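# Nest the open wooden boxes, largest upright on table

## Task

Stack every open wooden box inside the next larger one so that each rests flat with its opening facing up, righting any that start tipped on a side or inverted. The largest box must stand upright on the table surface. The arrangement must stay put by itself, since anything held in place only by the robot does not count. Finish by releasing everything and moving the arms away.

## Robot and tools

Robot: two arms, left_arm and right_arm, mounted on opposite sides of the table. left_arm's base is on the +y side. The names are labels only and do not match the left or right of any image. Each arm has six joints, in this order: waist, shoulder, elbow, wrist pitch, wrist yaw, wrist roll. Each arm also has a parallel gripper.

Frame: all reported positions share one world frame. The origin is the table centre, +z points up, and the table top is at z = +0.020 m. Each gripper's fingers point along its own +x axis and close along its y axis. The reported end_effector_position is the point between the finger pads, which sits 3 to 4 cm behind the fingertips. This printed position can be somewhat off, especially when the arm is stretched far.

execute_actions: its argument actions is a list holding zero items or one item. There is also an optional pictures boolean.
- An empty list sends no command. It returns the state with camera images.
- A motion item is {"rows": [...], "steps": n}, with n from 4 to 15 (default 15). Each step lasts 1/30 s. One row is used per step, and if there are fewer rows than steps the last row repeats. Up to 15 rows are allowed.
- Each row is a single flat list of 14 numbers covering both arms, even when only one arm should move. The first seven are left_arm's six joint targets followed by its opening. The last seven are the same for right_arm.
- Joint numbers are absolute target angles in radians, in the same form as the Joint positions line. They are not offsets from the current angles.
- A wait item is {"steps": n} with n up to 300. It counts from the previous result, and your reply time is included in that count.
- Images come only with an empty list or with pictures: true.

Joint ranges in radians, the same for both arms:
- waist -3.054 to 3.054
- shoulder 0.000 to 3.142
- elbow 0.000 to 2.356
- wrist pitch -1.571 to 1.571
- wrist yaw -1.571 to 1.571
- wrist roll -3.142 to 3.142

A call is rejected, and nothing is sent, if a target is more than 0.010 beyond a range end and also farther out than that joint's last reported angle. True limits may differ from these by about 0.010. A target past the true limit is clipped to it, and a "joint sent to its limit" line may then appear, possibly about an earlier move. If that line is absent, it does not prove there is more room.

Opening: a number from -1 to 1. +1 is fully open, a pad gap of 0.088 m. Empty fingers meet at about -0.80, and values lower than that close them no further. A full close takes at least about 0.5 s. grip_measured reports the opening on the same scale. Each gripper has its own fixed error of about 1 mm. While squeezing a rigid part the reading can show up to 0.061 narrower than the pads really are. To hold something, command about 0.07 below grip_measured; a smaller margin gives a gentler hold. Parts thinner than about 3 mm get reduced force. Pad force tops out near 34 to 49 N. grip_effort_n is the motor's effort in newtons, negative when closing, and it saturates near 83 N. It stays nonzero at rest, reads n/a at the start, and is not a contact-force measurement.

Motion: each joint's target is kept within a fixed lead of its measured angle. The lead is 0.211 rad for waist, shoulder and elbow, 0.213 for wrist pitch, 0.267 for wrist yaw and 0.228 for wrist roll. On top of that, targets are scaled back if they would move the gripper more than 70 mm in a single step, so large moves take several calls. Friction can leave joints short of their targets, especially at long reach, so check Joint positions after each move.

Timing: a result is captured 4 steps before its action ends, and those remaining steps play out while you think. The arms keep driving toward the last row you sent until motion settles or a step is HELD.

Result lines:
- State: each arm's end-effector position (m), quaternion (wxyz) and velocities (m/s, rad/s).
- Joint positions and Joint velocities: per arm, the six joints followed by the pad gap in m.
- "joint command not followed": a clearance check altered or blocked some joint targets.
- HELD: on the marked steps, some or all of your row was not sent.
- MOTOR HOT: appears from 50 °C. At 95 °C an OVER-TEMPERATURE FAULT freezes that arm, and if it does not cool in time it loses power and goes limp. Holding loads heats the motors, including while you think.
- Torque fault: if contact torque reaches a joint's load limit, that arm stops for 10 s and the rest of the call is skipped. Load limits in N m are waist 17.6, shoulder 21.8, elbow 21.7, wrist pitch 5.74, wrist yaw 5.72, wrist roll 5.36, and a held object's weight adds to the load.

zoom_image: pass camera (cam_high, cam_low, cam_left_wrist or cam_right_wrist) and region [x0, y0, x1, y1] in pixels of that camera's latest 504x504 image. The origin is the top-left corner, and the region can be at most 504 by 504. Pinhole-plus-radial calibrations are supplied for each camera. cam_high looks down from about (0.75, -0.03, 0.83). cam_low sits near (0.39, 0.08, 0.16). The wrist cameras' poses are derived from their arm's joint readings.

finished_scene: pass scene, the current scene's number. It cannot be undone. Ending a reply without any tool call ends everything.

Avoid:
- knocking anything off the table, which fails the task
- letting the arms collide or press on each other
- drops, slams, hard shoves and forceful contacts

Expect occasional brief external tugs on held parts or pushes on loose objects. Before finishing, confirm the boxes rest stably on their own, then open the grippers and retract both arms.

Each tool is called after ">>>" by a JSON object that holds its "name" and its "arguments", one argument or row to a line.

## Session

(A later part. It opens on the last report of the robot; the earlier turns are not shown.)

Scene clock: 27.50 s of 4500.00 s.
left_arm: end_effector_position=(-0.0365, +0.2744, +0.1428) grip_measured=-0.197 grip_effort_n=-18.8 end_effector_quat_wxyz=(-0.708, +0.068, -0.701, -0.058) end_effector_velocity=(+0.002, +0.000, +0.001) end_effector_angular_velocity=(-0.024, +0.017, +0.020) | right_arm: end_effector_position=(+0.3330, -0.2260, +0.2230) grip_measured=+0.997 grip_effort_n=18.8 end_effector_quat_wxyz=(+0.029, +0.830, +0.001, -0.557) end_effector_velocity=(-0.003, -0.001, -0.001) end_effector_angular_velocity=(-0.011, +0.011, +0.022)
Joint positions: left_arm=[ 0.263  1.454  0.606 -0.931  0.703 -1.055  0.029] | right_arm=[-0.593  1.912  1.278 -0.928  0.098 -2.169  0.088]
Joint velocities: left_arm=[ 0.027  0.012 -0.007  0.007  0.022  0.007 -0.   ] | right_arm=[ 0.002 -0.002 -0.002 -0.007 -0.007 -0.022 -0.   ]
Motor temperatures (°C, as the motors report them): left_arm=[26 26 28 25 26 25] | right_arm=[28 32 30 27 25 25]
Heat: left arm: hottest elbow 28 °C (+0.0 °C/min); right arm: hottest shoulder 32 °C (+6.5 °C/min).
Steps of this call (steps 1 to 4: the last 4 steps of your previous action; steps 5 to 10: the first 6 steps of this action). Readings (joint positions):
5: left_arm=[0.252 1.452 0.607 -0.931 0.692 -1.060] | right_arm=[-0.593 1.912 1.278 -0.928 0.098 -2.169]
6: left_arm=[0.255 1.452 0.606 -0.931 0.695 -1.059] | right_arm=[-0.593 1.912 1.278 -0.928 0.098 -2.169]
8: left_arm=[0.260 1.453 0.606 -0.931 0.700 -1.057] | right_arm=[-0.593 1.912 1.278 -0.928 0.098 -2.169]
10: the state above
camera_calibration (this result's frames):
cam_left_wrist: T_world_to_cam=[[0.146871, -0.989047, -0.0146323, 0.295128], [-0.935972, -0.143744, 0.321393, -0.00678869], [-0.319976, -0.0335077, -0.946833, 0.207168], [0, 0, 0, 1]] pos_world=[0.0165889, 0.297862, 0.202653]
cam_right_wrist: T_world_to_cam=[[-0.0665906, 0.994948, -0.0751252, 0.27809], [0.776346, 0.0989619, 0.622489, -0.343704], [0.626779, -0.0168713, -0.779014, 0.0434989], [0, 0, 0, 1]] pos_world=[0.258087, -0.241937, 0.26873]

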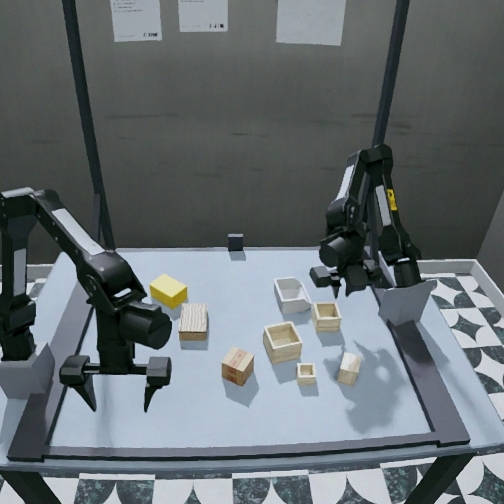

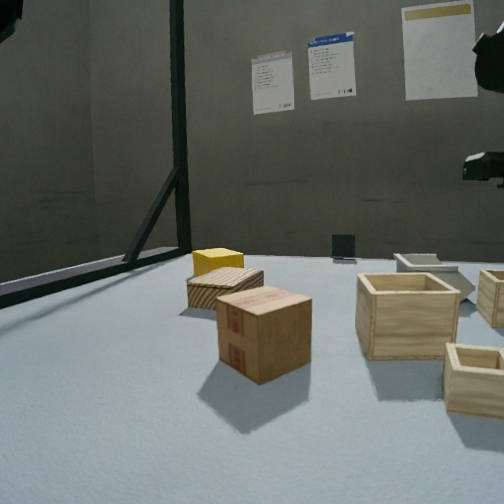

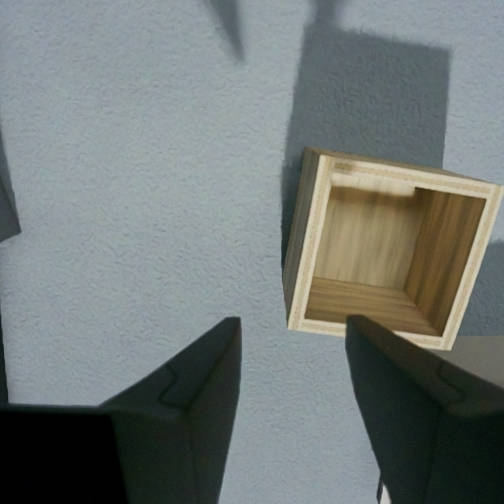

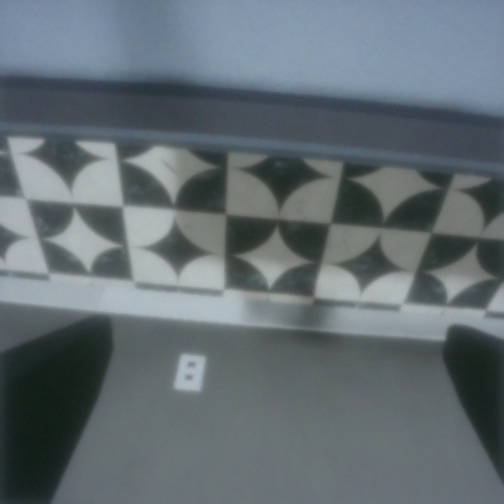

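>>> {"name": "execute_actions", "arguments": {
  "actions": [
    {"rows":[[0.185,1.54,0.545,-0.735,0.72,-1.05,-0.2,-0.593,1.912,1.278,-0.928,0.098,-2.169,1]],"steps":15}
  ],
  "pictures": true
}}

Scene clock: 28.10 s of 4500.00 s.
left_arm: end_effector_position=(-0.0277, +0.2715, +0.1165) grip_measured=-0.197 grip_effort_n=-18.4 end_effector_quat_wxyz=(+0.709, -0.034, +0.704, +0.027) end_effector_velocity=(+0.005, -0.004, -0.009) end_effector_angular_velocity=(-0.002, -0.016, -0.029) | right_arm: end_effector_position=(+0.3330, -0.2260, +0.2230) grip_measured=+0.997 grip_effort_n=18.8 end_effector_quat_wxyz=(+0.029, +0.830, +0.001, -0.557) end_effector_velocity=(-0.001, -0.002, -0.000) end_effector_angular_velocity=(+0.001, +0.010, -0.010)
Joint positions: left_arm=[ 0.191  1.53   0.553 -0.747  0.716 -1.052  0.029] | right_arm=[-0.593  1.912  1.278 -0.928  0.098 -2.169  0.088]
Joint velocities: left_arm=[-0.032  0.027 -0.012  0.081 -0.007 -0.022 -0.   ] | right_arm=[-0.002 -0.002 -0.002 -0.007 -0.007  0.007  0.   ]
Motor temperatures (°C, as the motors report them): left_arm=[26 26 28 25 26 25] | right_arm=[28 32 30 27 25 25]
Heat: left arm: hottest elbow 28 °C (+0.0 °C/min); right arm: hottest shoulder 32 °C (+6.4 °C/min).
Steps of this call (steps 1 to 4: the last 4 steps of your previous action; steps 5 to 7: the robot went on to your last target; steps 8 to 18: the first 11 steps of this action). Readings (joint positions):
8: left_arm=[0.262 1.460 0.600 -0.916 0.707 -1.054] | right_arm=[-0.593 1.912 1.278 -0.928 0.098 -2.169]
9: left_arm=[0.247 1.472 0.590 -0.863 0.710 -1.053] | right_arm=[-0.593 1.912 1.278 -0.928 0.098 -2.169]
11: left_arm=[0.218 1.504 0.575 -0.809 0.712 -1.052] | right_arm=[-0.593 1.912 1.278 -0.928 0.098 -2.169]
15: left_arm=[0.195 1.526 0.555 -0.762 0.714 -1.052] | right_arm=[-0.593 1.912 1.278 -0.928 0.098 -2.169]
18: the state above
camera_calibration (this result's frames):
cam_left_wrist: T_world_to_cam=[[0.0548699, -0.998313, -0.0190084, 0.291101], [-0.944807, -0.0580686, 0.322439, -0.0142004], [-0.322999, 0.000267062, -0.946399, 0.175665], [0, 0, 0, 1]] pos_world=[0.0273501, 0.289738, 0.176361]
cam_right_wrist: T_world_to_cam=[[-0.0665906, 0.994948, -0.0751252, 0.27809], [0.776346, 0.0989619, 0.622489, -0.343704], [0.626779, -0.0168713, -0.779014, 0.0434989], [0, 0, 0, 1]] pos_world=[0.258087, -0.241937, 0.26873]

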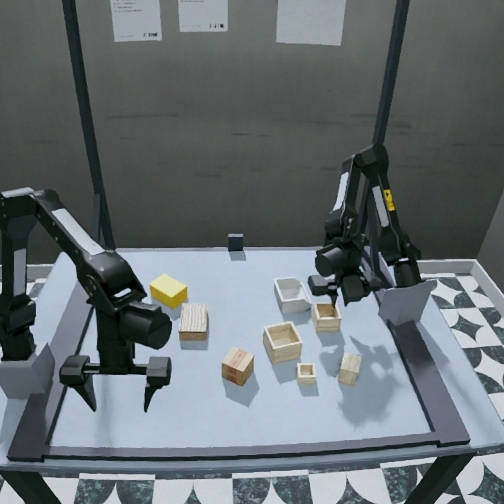

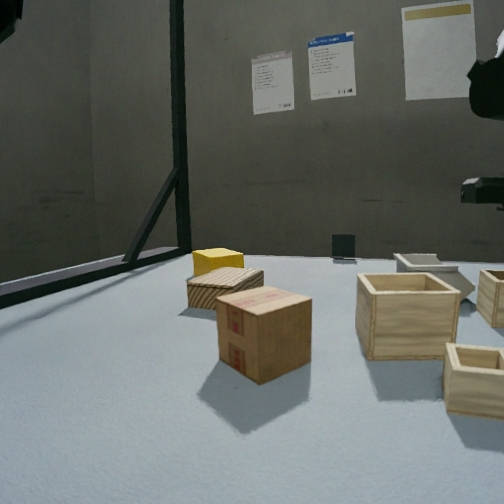

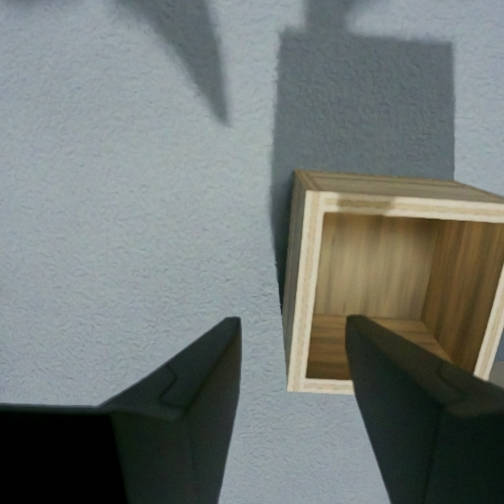

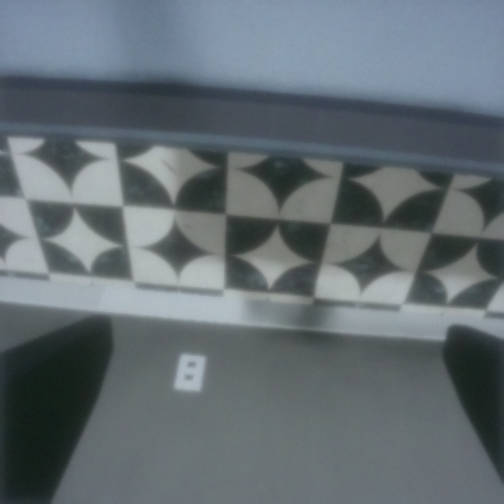

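>>> {"name": "execute_actions", "arguments": {
  "actions": [
    {"rows":[[0.135,1.59,0.517,-0.63,0.724,-1.02,-0.2,-0.593,1.912,1.278,-0.928,0.098,-2.169,1]],"steps":15}
  ],
  "pictures": true
}}

Scene clock: 28.60 s of 4500.00 s.
left_arm: end_effector_position=(-0.0246, +0.2717, +0.0994) grip_measured=-0.197 grip_effort_n=-18.4 end_effector_quat_wxyz=(+0.709, +0.001, +0.706, +0.001) end_effector_velocity=(-0.001, -0.002, -0.005) end_effector_angular_velocity=(-0.001, +0.005, -0.006) | right_arm: end_effector_position=(+0.3330, -0.2260, +0.2230) grip_measured=+0.997 grip_effort_n=19.3 end_effector_quat_wxyz=(+0.029, +0.830, +0.001, -0.557) end_effector_velocity=(-0.005, -0.005, -0.003) end_effector_angular_velocity=(-0.022, +0.020, +0.004)
Joint positions: left_arm=[ 0.139  1.581  0.524 -0.638  0.72  -1.025  0.029] | right_arm=[-0.593  1.912  1.278 -0.928  0.098 -2.169  0.088]
Joint velocities: left_arm=[-0.022  0.012 -0.007  0.037  0.007 -0.022 -0.   ] | right_arm=[ 0.002 -0.002 -0.007 -0.022 -0.007 -0.007 -0.   ]
Motor temperatures (°C, as the motors report them): left_arm=[26 26 28 25 26 25] | right_arm=[28 32 31 27 25 25]
Heat: left arm: hottest elbow 28 °C (+0.0 °C/min); right arm: hottest shoulder 32 °C (+6.3 °C/min).
Steps of this call (steps 1 to 4: the last 4 steps of your previous action; steps 5 to 15: the first 11 steps of this action). Readings (joint positions):
5: left_arm=[0.185 1.536 0.548 -0.731 0.716 -1.050] | right_arm=[-0.593 1.912 1.278 -0.928 0.098 -2.169]
6: left_arm=[0.175 1.544 0.543 -0.702 0.717 -1.043] | right_arm=[-0.593 1.912 1.278 -0.928 0.098 -2.169]
8: left_arm=[0.156 1.564 0.535 -0.673 0.719 -1.034] | right_arm=[-0.593 1.912 1.278 -0.928 0.098 -2.169]
12: left_arm=[0.142 1.578 0.524 -0.646 0.719 -1.027] | right_arm=[-0.593 1.912 1.278 -0.928 0.098 -2.169]
15: the state above
camera_calibration (this result's frames):
cam_left_wrist: T_world_to_cam=[[-0.0298084, -0.999068, -0.0312212, 0.290118], [-0.94527, 0.0180222, 0.325792, -0.0268063], [-0.324926, 0.0392238, -0.944926, 0.149734], [0, 0, 0, 1]] pos_world=[0.0319611, 0.284457, 0.159278]
cam_right_wrist: T_world_to_cam=[[-0.0665906, 0.994948, -0.0751252, 0.27809], [0.776346, 0.0989619, 0.622489, -0.343704], [0.626779, -0.0168713, -0.779014, 0.0434989], [0, 0, 0, 1]] pos_world=[0.258087, -0.241937, 0.26873]

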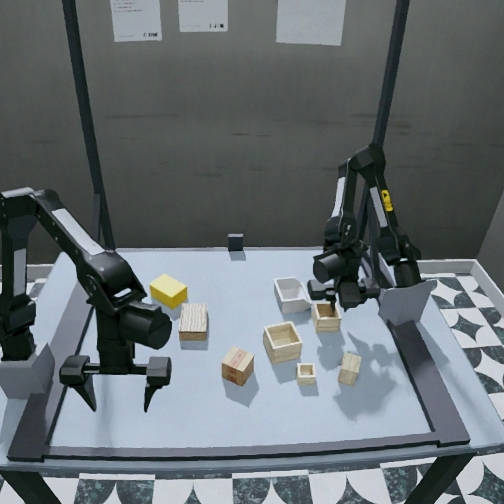

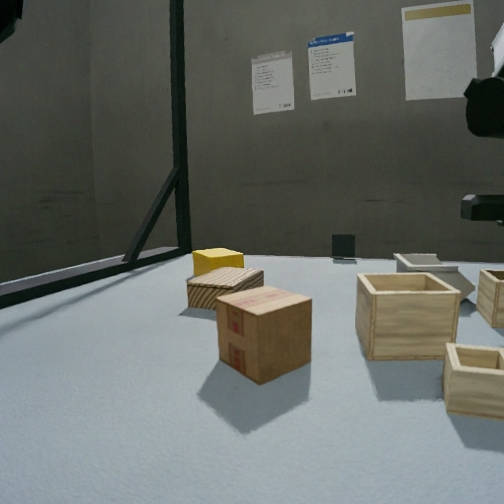

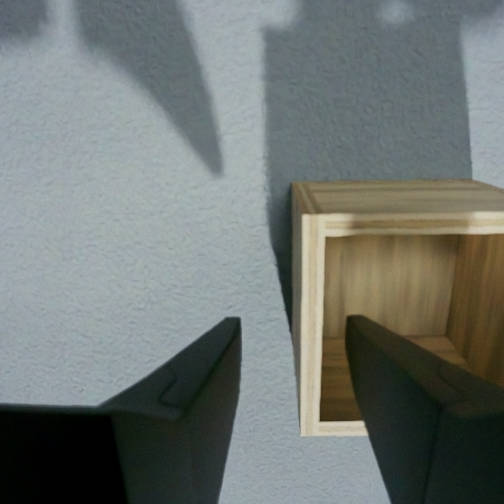

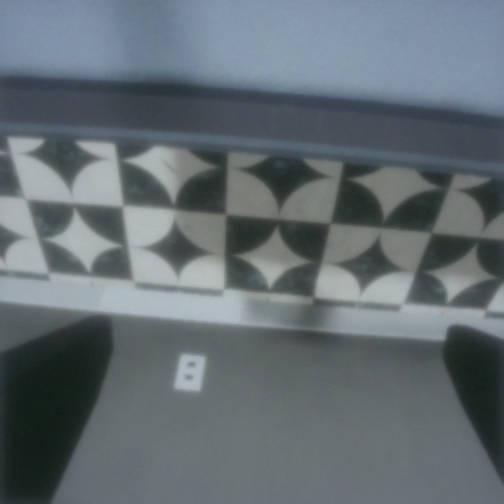

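>>> {"name": "execute_actions", "arguments": {
  "actions": [
    {"rows":[[0.08,1.65,0.495,-0.515,0.728,-1.0,-0.2,-0.593,1.912,1.278,-0.928,0.098,-2.169,1]],"steps":15}
  ],
  "pictures": true
}}

Scene clock: 29.13 s of 4500.00 s.
left_arm: end_effector_position=(-0.0221, +0.2711, +0.0821) grip_measured=-0.197 grip_effort_n=-18.4 end_effector_quat_wxyz=(+0.706, +0.034, +0.707, -0.024) end_effector_velocity=(+0.002, -0.003, -0.004) end_effector_angular_velocity=(-0.000, -0.010, -0.049) | right_arm: end_effector_position=(+0.3330, -0.2260, +0.2230) grip_measured=+0.997 grip_effort_n=18.8 end_effector_quat_wxyz=(+0.029, +0.830, +0.001, -0.557) end_effector_velocity=(+0.002, +0.000, +0.001) end_effector_angular_velocity=(+0.009, +0.003, +0.003)
Joint positions: left_arm=[ 0.084  1.64   0.501 -0.523  0.724 -1.004  0.029] | right_arm=[-0.593  1.912  1.278 -0.928  0.098 -2.169  0.088]
Joint velocities: left_arm=[-0.017  0.017  0.002  0.037 -0.007  0.022 -0.   ] | right_arm=[-0.007 -0.002 -0.002  0.007 -0.007 -0.007 -0.   ]
Motor temperatures (°C, as the motors report them): left_arm=[26 26 28 25 26 25] | right_arm=[28 32 31 27 25 25]
Heat: left arm: hottest elbow 28 °C (+0.0 °C/min); right arm: hottest shoulder 32 °C (+6.2 °C/min).
Steps of this call (steps 1 to 4: the last 4 steps of your previous action; step 5: the robot went on to your last target; steps 6 to 16: the first 11 steps of this action). Readings (joint positions):
6: left_arm=[0.135 1.588 0.520 -0.623 0.720 -1.022] | right_arm=[-0.593 1.912 1.278 -0.928 0.098 -2.169]
7: left_arm=[0.123 1.597 0.516 -0.592 0.722 -1.017] | right_arm=[-0.593 1.912 1.278 -0.928 0.098 -2.169]
9: left_arm=[0.102 1.621 0.510 -0.560 0.722 -1.010] | right_arm=[-0.593 1.912 1.278 -0.928 0.098 -2.169]
13: left_arm=[0.087 1.637 0.501 -0.532 0.724 -1.005] | right_arm=[-0.593 1.912 1.278 -0.928 0.098 -2.169]
16: the state above
camera_calibration (this result's frames):
cam_left_wrist: T_world_to_cam=[[-0.113031, -0.9927, -0.042073, 0.286357], [-0.939013, 0.0928851, 0.331099, -0.0393167], [-0.324774, 0.0769315, -0.942658, 0.123757], [0, 0, 0, 1]] pos_world=[0.0356414, 0.278398, 0.141726]
cam_right_wrist: T_world_to_cam=[[-0.0665906, 0.994948, -0.0751252, 0.27809], [0.776346, 0.0989619, 0.622489, -0.343704], [0.626779, -0.0168713, -0.779014, 0.0434989], [0, 0, 0, 1]] pos_world=[0.258087, -0.241937, 0.26873]

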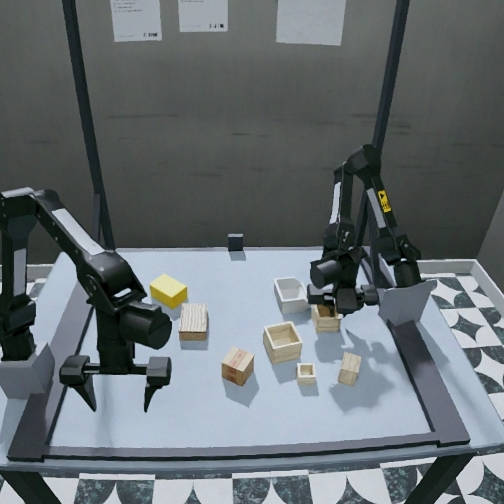

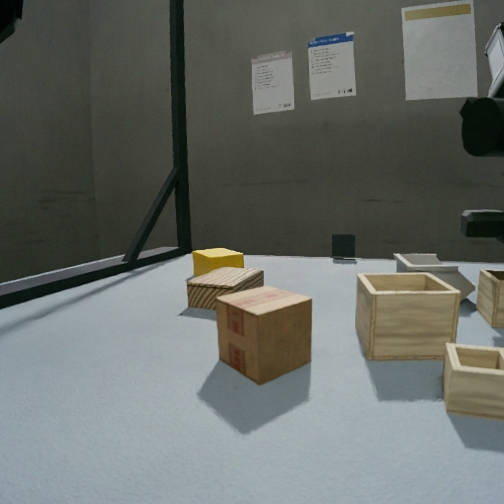

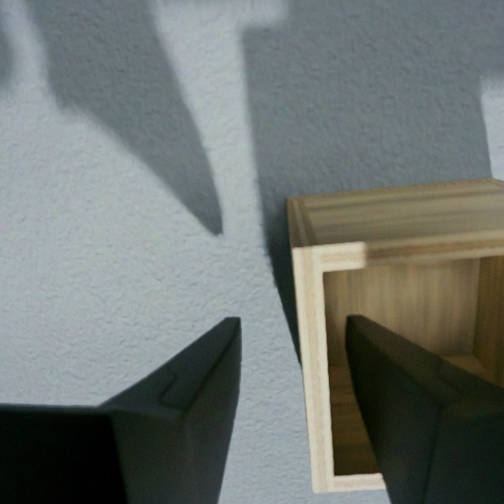

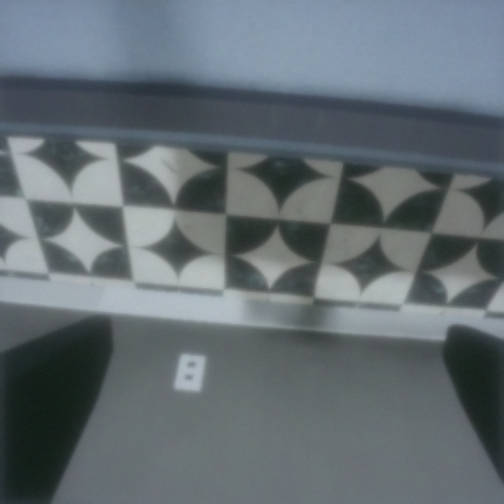

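>>> {"name": "execute_actions", "arguments": {
  "actions": [
    {"rows":[[0.08,1.65,0.495,-0.515,0.728,-1.1,-0.2,-0.593,1.912,1.278,-0.928,0.098,-2.169,1]],"steps":10}
  ]
}}

>>> {"name": "execute_actions", "arguments": {
  "actions": [
    {"rows":[[0.08,1.65,0.495,-0.515,0.728,-1.1,-0.9,-0.593,1.912,1.278,-0.928,0.098,-2.169,1]],"steps":15}
  ],
  "pictures": true
}}

Scene clock: 29.47 s of 4500.00 s.
left_arm: end_effector_position=(-0.0220, +0.2712, +0.0812) grip_measured=-0.197 grip_effort_n=-18.4 end_effector_quat_wxyz=(+0.707, +0.010, +0.707, -0.000) end_effector_velocity=(+0.000, +0.003, -0.002) end_effector_angular_velocity=(+0.010, -0.007, +0.179) | right_arm: end_effector_position=(+0.3330, -0.2260, +0.2230) grip_measured=+0.997 grip_effort_n=19.8 end_effector_quat_wxyz=(+0.029, +0.830, +0.001, -0.557) end_effector_velocity=(-0.003, +0.003, -0.001) end_effector_angular_velocity=(+0.022, +0.028, +0.013)
Joint positions: left_arm=[ 0.081  1.643  0.499 -0.517  0.724 -1.075  0.029] | right_arm=[-0.593  1.912  1.278 -0.928  0.098 -2.169  0.088]
Joint velocities: left_arm=[-0.007  0.002 -0.007  0.007 -0.007 -0.183  0.   ] | right_arm=[-0.002 -0.002 -0.002  0.007 -0.037 -0.007 -0.   ]
Motor temperatures (°C, as the motors report them): left_arm=[26 26 28 25 26 25] | right_arm=[28 32 31 27 25 25]
Heat: left arm: hottest elbow 28 °C (+0.0 °C/min); right arm: hottest shoulder 32 °C (+6.1 °C/min).
Steps of this call (steps 1 to 4: the last 4 steps of your previous action; steps 5 to 10: the first 6 steps of this action). Readings (joint positions):
5: left_arm=[0.082 1.642 0.500 -0.518 0.724 -1.012] | right_arm=[-0.593 1.912 1.278 -0.928 0.098 -2.169]
6: left_arm=[0.082 1.642 0.500 -0.518 0.724 -1.032] | right_arm=[-0.593 1.912 1.278 -0.928 0.098 -2.169]
8: left_arm=[0.082 1.643 0.500 -0.518 0.724 -1.060] | right_arm=[-0.593 1.912 1.278 -0.928 0.098 -2.169]
10: the state above

Scene clock: 29.97 s of 4500.00 s.
left_arm: end_effector_position=(-0.0219, +0.2709, +0.0814) grip_measured=-0.729 grip_effort_n=-83.5 end_effector_quat_wxyz=(+0.707, +0.002, +0.708, +0.007) end_effector_velocity=(-0.003, +0.001, -0.001) end_effector_angular_velocity=(+0.006, +0.011, +0.007) | right_arm: end_effector_position=(+0.3330, -0.2260, +0.2230) grip_measured=+0.997 grip_effort_n=19.3 end_effector_quat_wxyz=(+0.029, +0.830, +0.001, -0.557) end_effector_velocity=(-0.002, -0.005, -0.000) end_effector_angular_velocity=(-0.015, +0.018, -0.004)
Joint positions: left_arm=[ 0.083  1.643  0.499 -0.517  0.726 -1.095  0.003] | right_arm=[-0.593  1.912  1.278 -0.928  0.098 -2.169  0.088]
Joint velocities: left_arm=[-0.007 -0.002 -0.002 -0.007  0.007 -0.007 -0.   ] | right_arm=[-0.007 -0.002 -0.002 -0.022 -0.007 -0.007 -0.   ]
Motor temperatures (°C, as the motors report them): left_arm=[26 26 28 25 26 25] | right_arm=[28 32 31 27 25 25]
Heat: left arm: hottest elbow 28 °C (+0.0 °C/min); right arm: hottest shoulder 32 °C (+6.0 °C/min).
Steps of this call (steps 1 to 4: the last 4 steps of your previous action; steps 5 to 15: the first 11 steps of this action). Readings (joint positions):
5: left_arm=[0.081 1.643 0.499 -0.517 0.724 -1.091] | right_arm=[-0.593 1.912 1.278 -0.928 0.098 -2.169]
6: left_arm=[0.081 1.643 0.499 -0.517 0.724 -1.093] | right_arm=[-0.593 1.912 1.278 -0.928 0.098 -2.169]
8: left_arm=[0.081 1.643 0.499 -0.517 0.725 -1.095] | right_arm=[-0.593 1.912 1.278 -0.928 0.098 -2.169]
12: left_arm=[0.083 1.643 0.499 -0.517 0.726 -1.095] | right_arm=[-0.593 1.912 1.278 -0.928 0.098 -2.169]
15: the state above
camera_calibration (this result's frames):
cam_left_wrist: T_world_to_cam=[[-0.0236285, -0.998909, -0.0402786, 0.289679], [-0.943459, 0.00895535, 0.331367, -0.01629], [-0.330645, 0.0458309, -0.942642, 0.131481], [0, 0, 0, 1]] pos_world=[0.0349493, 0.283483, 0.141005]
cam_right_wrist: T_world_to_cam=[[-0.0665906, 0.994948, -0.0751252, 0.27809], [0.776346, 0.0989619, 0.622489, -0.343704], [0.626779, -0.0168713, -0.779014, 0.0434989], [0, 0, 0, 1]] pos_world=[0.258087, -0.241937, 0.26873]

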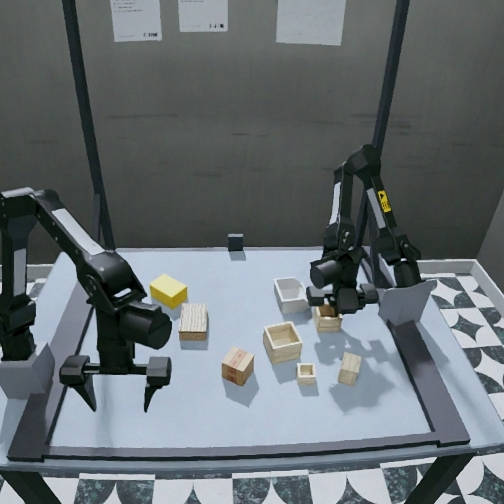

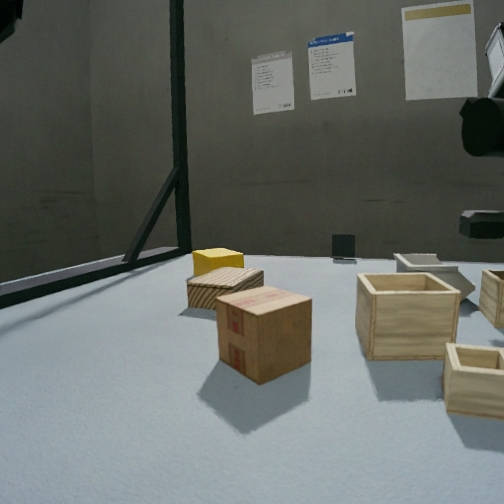

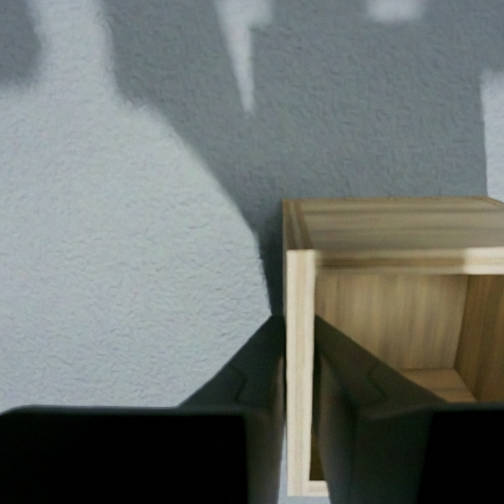

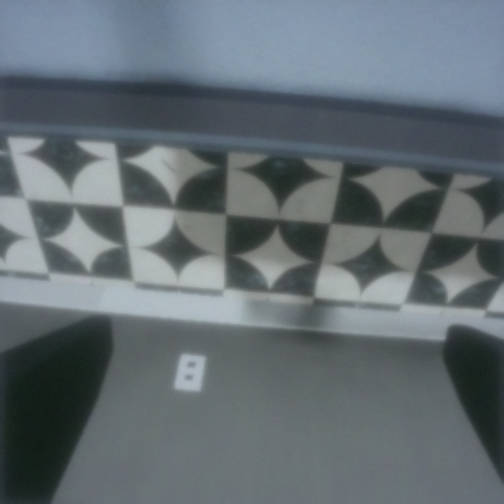

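>>> {"name": "execute_actions", "arguments": {
  "actions": [
    {"rows":[[0.2,1.53,0.55,-0.75,0.716,-1.1,-0.9,-0.593,1.912,1.278,-0.928,0.098,-2.169,1],[0.2,1.53,0.55,-0.75,0.716,-1.1,-0.9,-0.593,1.912,1.278,-0.928,0.098,-2.169,1],[0.2,1.53,0.55,-0.75,0.716,-1.1,-0.9,-0.593,1.912,1.278,-0.928,0.098,-2.169,1],[0.2,1.53,0.55,-0.75,0.716,-1.1,-0.9,-0.593,1.912,1.278,-0.928,0.098,-2.169,1],[0.2,1.53,0.55,-0.75,0.716,-1.1,-0.9,-0.593,1.912,1.278,-0.928,0.098,-2.169,1],[0.33,1.4,0.64,-1.08,0.7,-1.1,-0.9,-0.593,1.912,1.278,-0.928,0.098,-2.169,1]],"steps":15}
  ]
}}

>>> {"name": "execute_actions", "arguments": {
  "actions": [
    {"rows":[[0.33,1.75,1.1,-1.2,0.7,-1.0,-0.9,-0.593,1.912,1.278,-0.928,0.098,-2.169,1]],"steps":15}
  ]
}}

>>> {"name": "execute_actions", "arguments": {
  "actions": [
    {"rows":[[0.29,2.15,1.513,-1.17,0.7,-0.92,-0.9,-0.593,1.912,1.278,-0.928,0.098,-2.169,1]],"steps":15}
  ]
}}

>>> {"name": "execute_actions", "arguments": {
  "actions": [
    {"rows":[[0.29,2.15,1.513,-1.17,0.7,-0.92,-0.9,-0.593,1.912,1.278,-0.928,0.098,-2.169,1]],"steps":10}
  ],
  "pictures": true
}}

Scene clock: 30.77 s of 4500.00 s.
left_arm: end_effector_position=(-0.0330, +0.2682, +0.1518) grip_measured=-0.729 grip_effort_n=-83.5 end_effector_quat_wxyz=(-0.710, +0.101, -0.694, -0.059) end_effector_velocity=(-0.102, +0.062, +0.115) end_effector_angular_velocity=(+0.152, +0.210, +0.575) | right_arm: end_effector_position=(+0.3330, -0.2260, +0.2230) grip_measured=+0.997 grip_effort_n=19.3 end_effector_quat_wxyz=(+0.029, +0.830, +0.001, -0.557) end_effector_velocity=(+0.001, +0.001, +0.001) end_effector_angular_velocity=(-0.007, -0.009, +0.023)
Joint positions: left_arm=[ 0.297  1.435  0.62  -0.934  0.71  -1.098  0.003] | right_arm=[-0.593  1.912  1.278 -0.928  0.098 -2.169  0.088]
Joint velocities: left_arm=[ 0.281 -0.364  0.256 -1.179 -0.022 -0.007 -0.   ] | right_arm=[ 0.002 -0.002 -0.002  0.007  0.007 -0.022 -0.   ]
Motor temperatures (°C, as the motors report them): left_arm=[26 26 28 25 26 25] | right_arm=[28 32 31 27 25 25]
Heat: left arm: hottest elbow 28 °C (+0.0 °C/min); right arm: hottest shoulder 32 °C (+5.9 °C/min).
Steps of this call (steps 1 to 4: the last 4 steps of your previous action; steps 5 to 13: the robot went on to your last target; steps 14 to 24: the first 11 steps of this action). Readings (joint positions):
14: left_arm=[0.089 1.636 0.503 -0.535 0.727 -1.096] | right_arm=[-0.593 1.912 1.278 -0.928 0.098 -2.169]
15: left_arm=[0.111 1.621 0.512 -0.590 0.727 -1.097] | right_arm=[-0.593 1.912 1.278 -0.928 0.098 -2.169]
17: left_arm=[0.152 1.582 0.521 -0.659 0.724 -1.098] | right_arm=[-0.593 1.912 1.278 -0.928 0.098 -2.169]
21: left_arm=[0.242 1.497 0.572 -0.808 0.711 -1.098] | right_arm=[-0.593 1.912 1.278 -0.928 0.098 -2.169]
24: the state above

Scene clock: 31.27 s of 4500.00 s.
left_arm: end_effector_position=(-0.0099, +0.2052, +0.1953) grip_measured=-0.729 grip_effort_n=-83.5 end_effector_quat_wxyz=(-0.696, +0.082, -0.709, -0.083) end_effector_velocity=(+0.028, -0.137, +0.095) end_effector_angular_velocity=(-0.209, -0.196, -0.262) | right_arm: end_effector_position=(+0.3330, -0.2260, +0.2230) grip_measured=+0.997 grip_effort_n=19.8 end_effector_quat_wxyz=(+0.029, +0.830, +0.001, -0.557) end_effector_velocity=(-0.001, -0.002, +0.000) end_effector_angular_velocity=(-0.013, -0.002, +0.006)
Joint positions: left_arm=[ 0.325  1.72   1.037 -1.185  0.7   -1.008  0.003] | right_arm=[-0.593  1.912  1.278 -0.928  0.098 -2.169  0.088]
Joint velocities: left_arm=[ 0.007  0.115  0.589 -0.11   0.007  0.037  0.   ] | right_arm=[ 0.002 -0.002 -0.002 -0.007  0.007 -0.007 -0.   ]
Motor temperatures (°C, as the motors report them): left_arm=[26 26 28 25 26 25] | right_arm=[28 32 31 27 25 25]
Heat: left arm: hottest elbow 28 °C (+0.0 °C/min); right arm: hottest shoulder 32 °C (+5.8 °C/min).
Steps of this call (steps 1 to 4: the last 4 steps of your previous action; steps 5 to 15: the first 11 steps of this action). Readings (joint positions):
5: left_arm=[0.317 1.433 0.643 -1.062 0.701 -1.087] | right_arm=[-0.593 1.912 1.278 -0.928 0.098 -2.169]
6: left_arm=[0.318 1.473 0.683 -1.114 0.700 -1.070] | right_arm=[-0.593 1.912 1.278 -0.928 0.098 -2.169]
8: left_arm=[0.320 1.567 0.773 -1.134 0.700 -1.041] | right_arm=[-0.593 1.912 1.278 -0.928 0.098 -2.169]
12: left_arm=[0.324 1.692 0.946 -1.177 0.700 -1.016] | right_arm=[-0.593 1.912 1.278 -0.928 0.098 -2.169]
15: the state above

Scene clock: 31.77 s of 4500.00 s.
left_arm: end_effector_position=(+0.0601, +0.1220, +0.1890) grip_measured=-0.729 grip_effort_n=-83.5 end_effector_quat_wxyz=(+0.707, -0.036, +0.706, +0.032) end_effector_velocity=(+0.063, -0.051, -0.017) end_effector_angular_velocity=(+0.019, +0.005, -0.016) | right_arm: end_effector_position=(+0.3330, -0.2260, +0.2230) grip_measured=+0.997 grip_effort_n=19.3 end_effector_quat_wxyz=(+0.029, +0.830, +0.001, -0.557) end_effector_velocity=(+0.001, -0.002, +0.002) end_effector_angular_velocity=(-0.008, -0.005, +0.003)
Joint positions: left_arm=[ 0.291  2.106  1.457 -1.168  0.698 -0.928  0.003] | right_arm=[-0.593  1.912  1.278 -0.928  0.098 -2.169  0.088]
Joint velocities: left_arm=[-0.007  0.33   0.349 -0.037 -0.007  0.022 -0.   ] | right_arm=[-0.002 -0.002  0.002 -0.007  0.007 -0.007 -0.   ]
Motor temperatures (°C, as the motors report them): left_arm=[26 26 28 25 26 25] | right_arm=[28 32 31 27 25 25]
Heat: left arm: hottest elbow 28 °C (+0.0 °C/min); right arm: hottest shoulder 32 °C (+5.7 °C/min).
Steps of this call (steps 1 to 4: the last 4 steps of your previous action; steps 5 to 15: the first 11 steps of this action). Readings (joint positions):
5: left_arm=[0.324 1.751 1.093 -1.204 0.699 -0.996] | right_arm=[-0.593 1.912 1.278 -0.928 0.098 -2.169]
6: left_arm=[0.318 1.788 1.132 -1.212 0.698 -0.979] | right_arm=[-0.593 1.912 1.278 -0.928 0.098 -2.169]
8: left_arm=[0.305 1.881 1.229 -1.173 0.698 -0.954] | right_arm=[-0.593 1.912 1.278 -0.928 0.098 -2.169]
12: left_arm=[0.292 2.045 1.397 -1.170 0.698 -0.933] | right_arm=[-0.593 1.912 1.278 -0.928 0.098 -2.169]
15: the state above

Scene clock: 32.10 s of 4500.00 s.
left_arm: end_effector_position=(+0.0666, +0.1137, +0.1889) grip_measured=-0.729 grip_effort_n=-83.5 end_effector_quat_wxyz=(+0.709, -0.033, +0.704, +0.025) end_effector_velocity=(+0.003, +0.003, -0.005) end_effector_angular_velocity=(+0.027, +0.014, +0.029) | right_arm: end_effector_position=(+0.3330, -0.2260, +0.2230) grip_measured=+0.997 grip_effort_n=19.3 end_effector_quat_wxyz=(+0.029, +0.830, +0.001, -0.557) end_effector_velocity=(+0.002, -0.004, +0.001) end_effector_angular_velocity=(-0.016, -0.002, +0.010)
Joint positions: left_arm=[ 0.289  2.138  1.501 -1.169  0.698 -0.923  0.003] | right_arm=[-0.593  1.912  1.278 -0.928  0.098 -2.169  0.088]
Joint velocities: left_arm=[-0.002  0.027  0.012 -0.022 -0.007 -0.007 -0.   ] | right_arm=[-0.007 -0.002 -0.002 -0.007  0.007 -0.022 -0.   ]
Motor temperatures (°C, as the motors report them): left_arm=[26 26 28 25 26 25] | right_arm=[28 32 31 27 25 25]
Heat: left arm: hottest elbow 28 °C (+0.0 °C/min); right arm: hottest shoulder 32 °C (+5.6 °C/min).
Steps of this call (steps 1 to 4: the last 4 steps of your previous action; steps 5 to 10: the first 6 steps of this action). Readings (joint positions):
5: left_arm=[0.289 2.132 1.492 -1.169 0.698 -0.924] | right_arm=[-0.593 1.912 1.278 -0.928 0.098 -2.169]
6: left_arm=[0.289 2.133 1.496 -1.169 0.698 -0.924] | right_arm=[-0.593 1.912 1.278 -0.928 0.098 -2.169]
8: left_arm=[0.289 2.136 1.500 -1.169 0.698 -0.924] | right_arm=[-0.593 1.912 1.278 -0.928 0.098 -2.169]
10: the state above
camera_calibration (this result's frames):
cam_left_wrist: T_world_to_cam=[[0.0520958, -0.99849, -0.0174029, 0.12962], [-0.94481, -0.0549243, 0.322983, 0.0418916], [-0.323451, -0.000383641, -0.946245, 0.274803], [0, 0, 0, 1]] pos_world=[0.121712, 0.131831, 0.248756]
cam_right_wrist: T_world_to_cam=[[-0.0665906, 0.994948, -0.0751252, 0.27809], [0.776346, 0.0989619, 0.622489, -0.343704], [0.626779, -0.0168713, -0.779014, 0.0434989], [0, 0, 0, 1]] pos_world=[0.258087, -0.241937, 0.26873]

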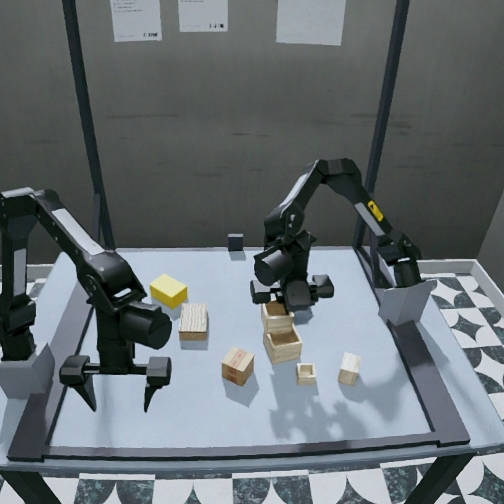

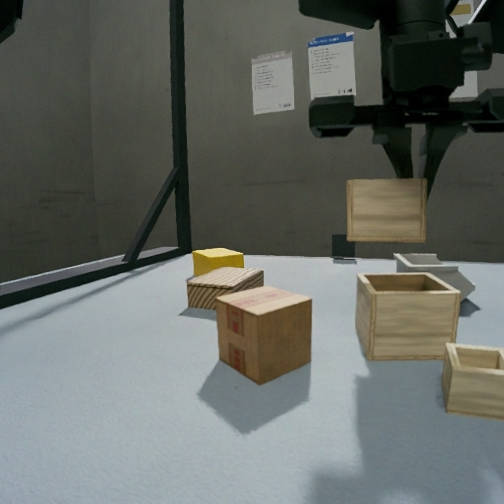

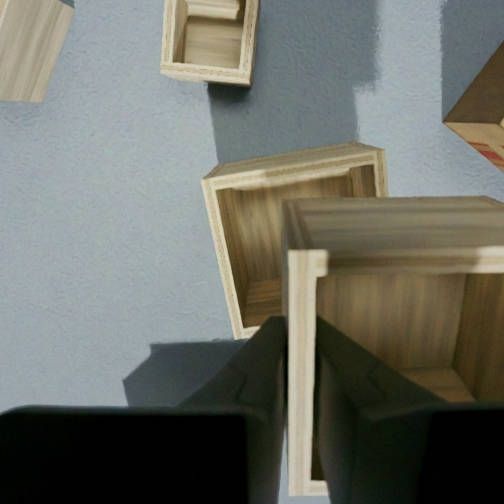

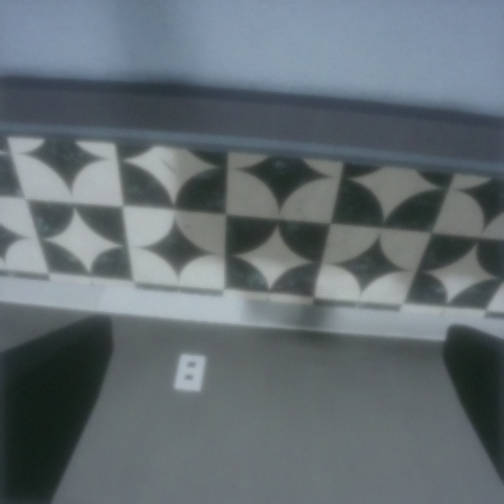

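>>> {"name": "execute_actions", "arguments": {
  "actions": [
    {"rows":[[0.258,2.08,1.305,-1.022,0.704,-1.13,-0.9,-0.593,1.912,1.278,-0.928,0.098,-2.169,1]],"steps":15}
  ]
}}

>>> {"name": "execute_actions", "arguments": {
  "actions": [
    {"rows":[[0.258,2.08,1.305,-1.022,0.704,-1.13,-0.9,-0.593,1.912,1.278,-0.928,0.098,-2.169,1]],"steps":10}
  ],
  "pictures": true
}}

Scene clock: 34.10 s of 4500.00 s.
left_arm: end_effector_position=(+0.0610, +0.1388, +0.1562) grip_measured=-0.729 grip_effort_n=-83.5 end_effector_quat_wxyz=(-0.700, +0.085, -0.703, -0.095) end_effector_velocity=(-0.006, -0.001, +0.006) end_effector_angular_velocity=(-0.040, -0.046, +0.026) | right_arm: end_effector_position=(+0.3330, -0.2260, +0.2230) grip_measured=+0.997 grip_effort_n=19.8 end_effector_quat_wxyz=(+0.029, +0.830, +0.001, -0.557) end_effector_velocity=(-0.005, +0.001, -0.005) end_effector_angular_velocity=(-0.003, +0.027, -0.000)
Joint positions: left_arm=[ 0.255  2.1    1.319 -1.032  0.7   -1.115  0.003] | right_arm=[-0.593  1.912  1.278 -0.928  0.098 -2.169  0.088]
Joint velocities: left_arm=[-0.002 -0.076 -0.061  0.066 -0.007 -0.081 -0.   ] | right_arm=[ 0.007  0.007 -0.002 -0.007 -0.022  0.007 -0.   ]
Motor temperatures (°C, as the motors report them): left_arm=[26 26 28 25 26 25] | right_arm=[28 33 31 27 25 25]
Heat: left arm: hottest elbow 28 °C (+0.0 °C/min); right arm: hottest shoulder 33 °C (+7.0 °C/min).
Steps of this call (steps 1 to 4: the last 4 steps of your previous action; steps 5 to 15: the robot went on to your last target; steps 16 to 49: nothing new was sent; steps 50 to 60: the first 11 steps of this action). Readings (joint positions):
50: left_arm=[0.288 2.138 1.487 -1.149 0.699 -0.946] | right_arm=[-0.593 1.912 1.278 -0.928 0.098 -2.169]
51: left_arm=[0.285 2.124 1.452 -1.109 0.700 -0.989] | right_arm=[-0.593 1.912 1.278 -0.928 0.098 -2.169]
53: left_arm=[0.274 2.109 1.390 -1.085 0.700 -1.048] | right_arm=[-0.593 1.912 1.278 -0.928 0.098 -2.169]
57: left_arm=[0.256 2.107 1.330 -1.045 0.700 -1.100] | right_arm=[-0.593 1.912 1.278 -0.928 0.098 -2.169]
60: the state above

Scene clock: 34.43 s of 4500.00 s.
left_arm: end_effector_position=(+0.0605, +0.1395, +0.1561) grip_measured=-0.729 grip_effort_n=-83.5 end_effector_quat_wxyz=(-0.700, +0.089, -0.702, -0.097) end_effector_velocity=(-0.003, +0.003, -0.002) end_effector_angular_velocity=(+0.016, +0.002, -0.005) | right_arm: end_effector_position=(+0.3330, -0.2260, +0.2230) grip_measured=+0.997 grip_effort_n=19.3 end_effector_quat_wxyz=(+0.029, +0.830, +0.001, -0.557) end_effector_velocity=(-0.003, -0.005, -0.002) end_effector_angular_velocity=(-0.026, +0.021, +0.013)
Joint positions: left_arm=[ 0.255  2.094  1.31  -1.025  0.7   -1.126  0.003] | right_arm=[-0.593  1.912  1.278 -0.928  0.098 -2.169  0.088]
Joint velocities: left_arm=[-0.007 -0.002 -0.007 -0.007 -0.007  0.007 -0.   ] | right_arm=[-0.002  0.002 -0.002 -0.022 -0.007 -0.022 -0.   ]
Motor temperatures (°C, as the motors report them): left_arm=[27 27 28 25 26 25] | right_arm=[28 33 31 27 25 25]
Heat: left arm: hottest elbow 28 °C (+0.0 °C/min); right arm: hottest shoulder 33 °C (+7.0 °C/min).
Steps of this call (steps 1 to 4: the last 4 steps of your previous action; steps 5 to 10: the first 6 steps of this action). Readings (joint positions):
5: left_arm=[0.255 2.094 1.313 -1.026 0.700 -1.124] | right_arm=[-0.593 1.912 1.278 -0.928 0.098 -2.169]
6: left_arm=[0.255 2.094 1.312 -1.025 0.700 -1.124] | right_arm=[-0.593 1.912 1.278 -0.928 0.098 -2.169]
8: left_arm=[0.255 2.094 1.311 -1.025 0.700 -1.126] | right_arm=[-0.593 1.912 1.278 -0.928 0.098 -2.169]
10: the state above
camera_calibration (this result's frames):
cam_left_wrist: T_world_to_cam=[[0.229489, -0.972499, -0.0397633, 0.144248], [-0.915449, -0.229542, 0.33055, 0.0696258], [-0.330587, -0.0394564, -0.94295, 0.247166], [0, 0, 0, 1]] pos_world=[0.112345, 0.166015, 0.215786]
cam_right_wrist: T_world_to_cam=[[-0.0665906, 0.994948, -0.0751252, 0.27809], [0.776346, 0.0989619, 0.622489, -0.343704], [0.626779, -0.0168713, -0.779014, 0.0434989], [0, 0, 0, 1]] pos_world=[0.258087, -0.241937, 0.26873]

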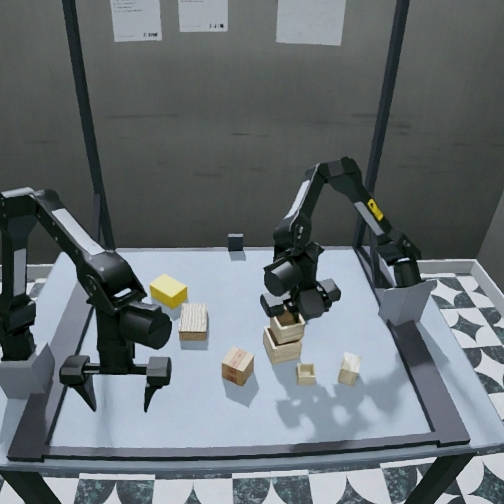

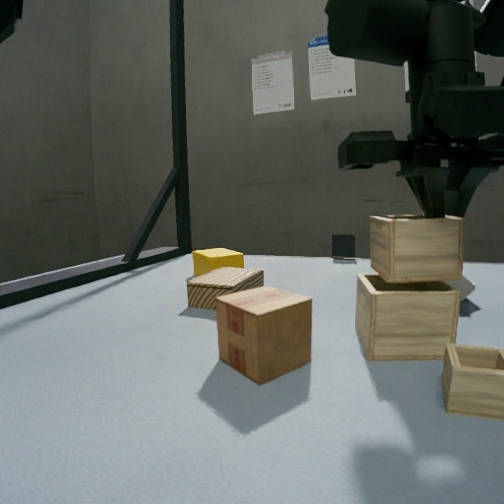

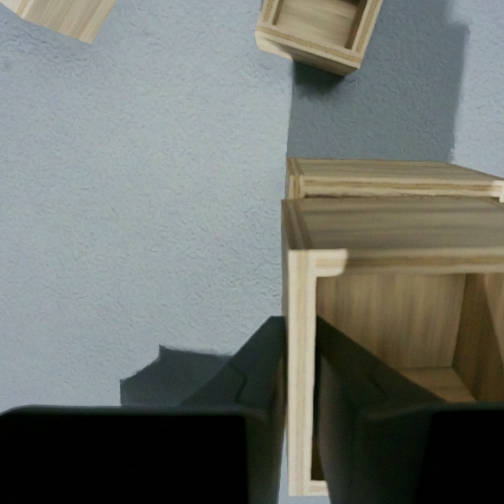

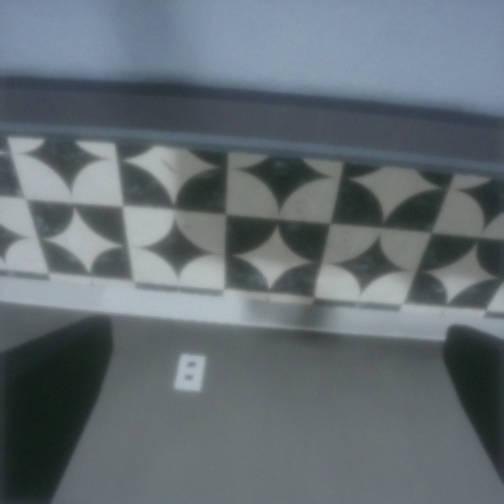

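>>> {"name": "zoom_image", "arguments": {
  "camera": "cam_left_wrist",
  "region": [254, 120, 504, 370]
}}

Region (254, 120, 504, 370) of cam_left_wrist's 504x504 image, scaled by 2.016, with more detail than that image has.

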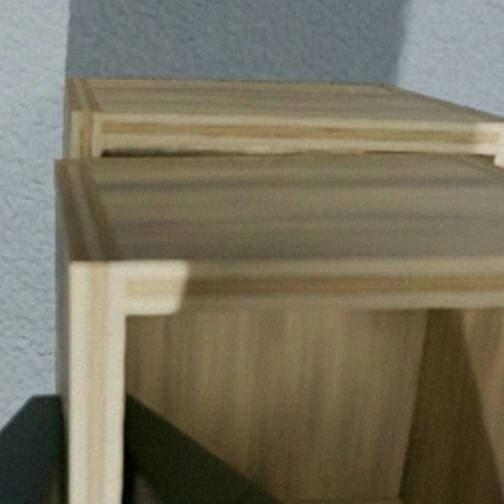

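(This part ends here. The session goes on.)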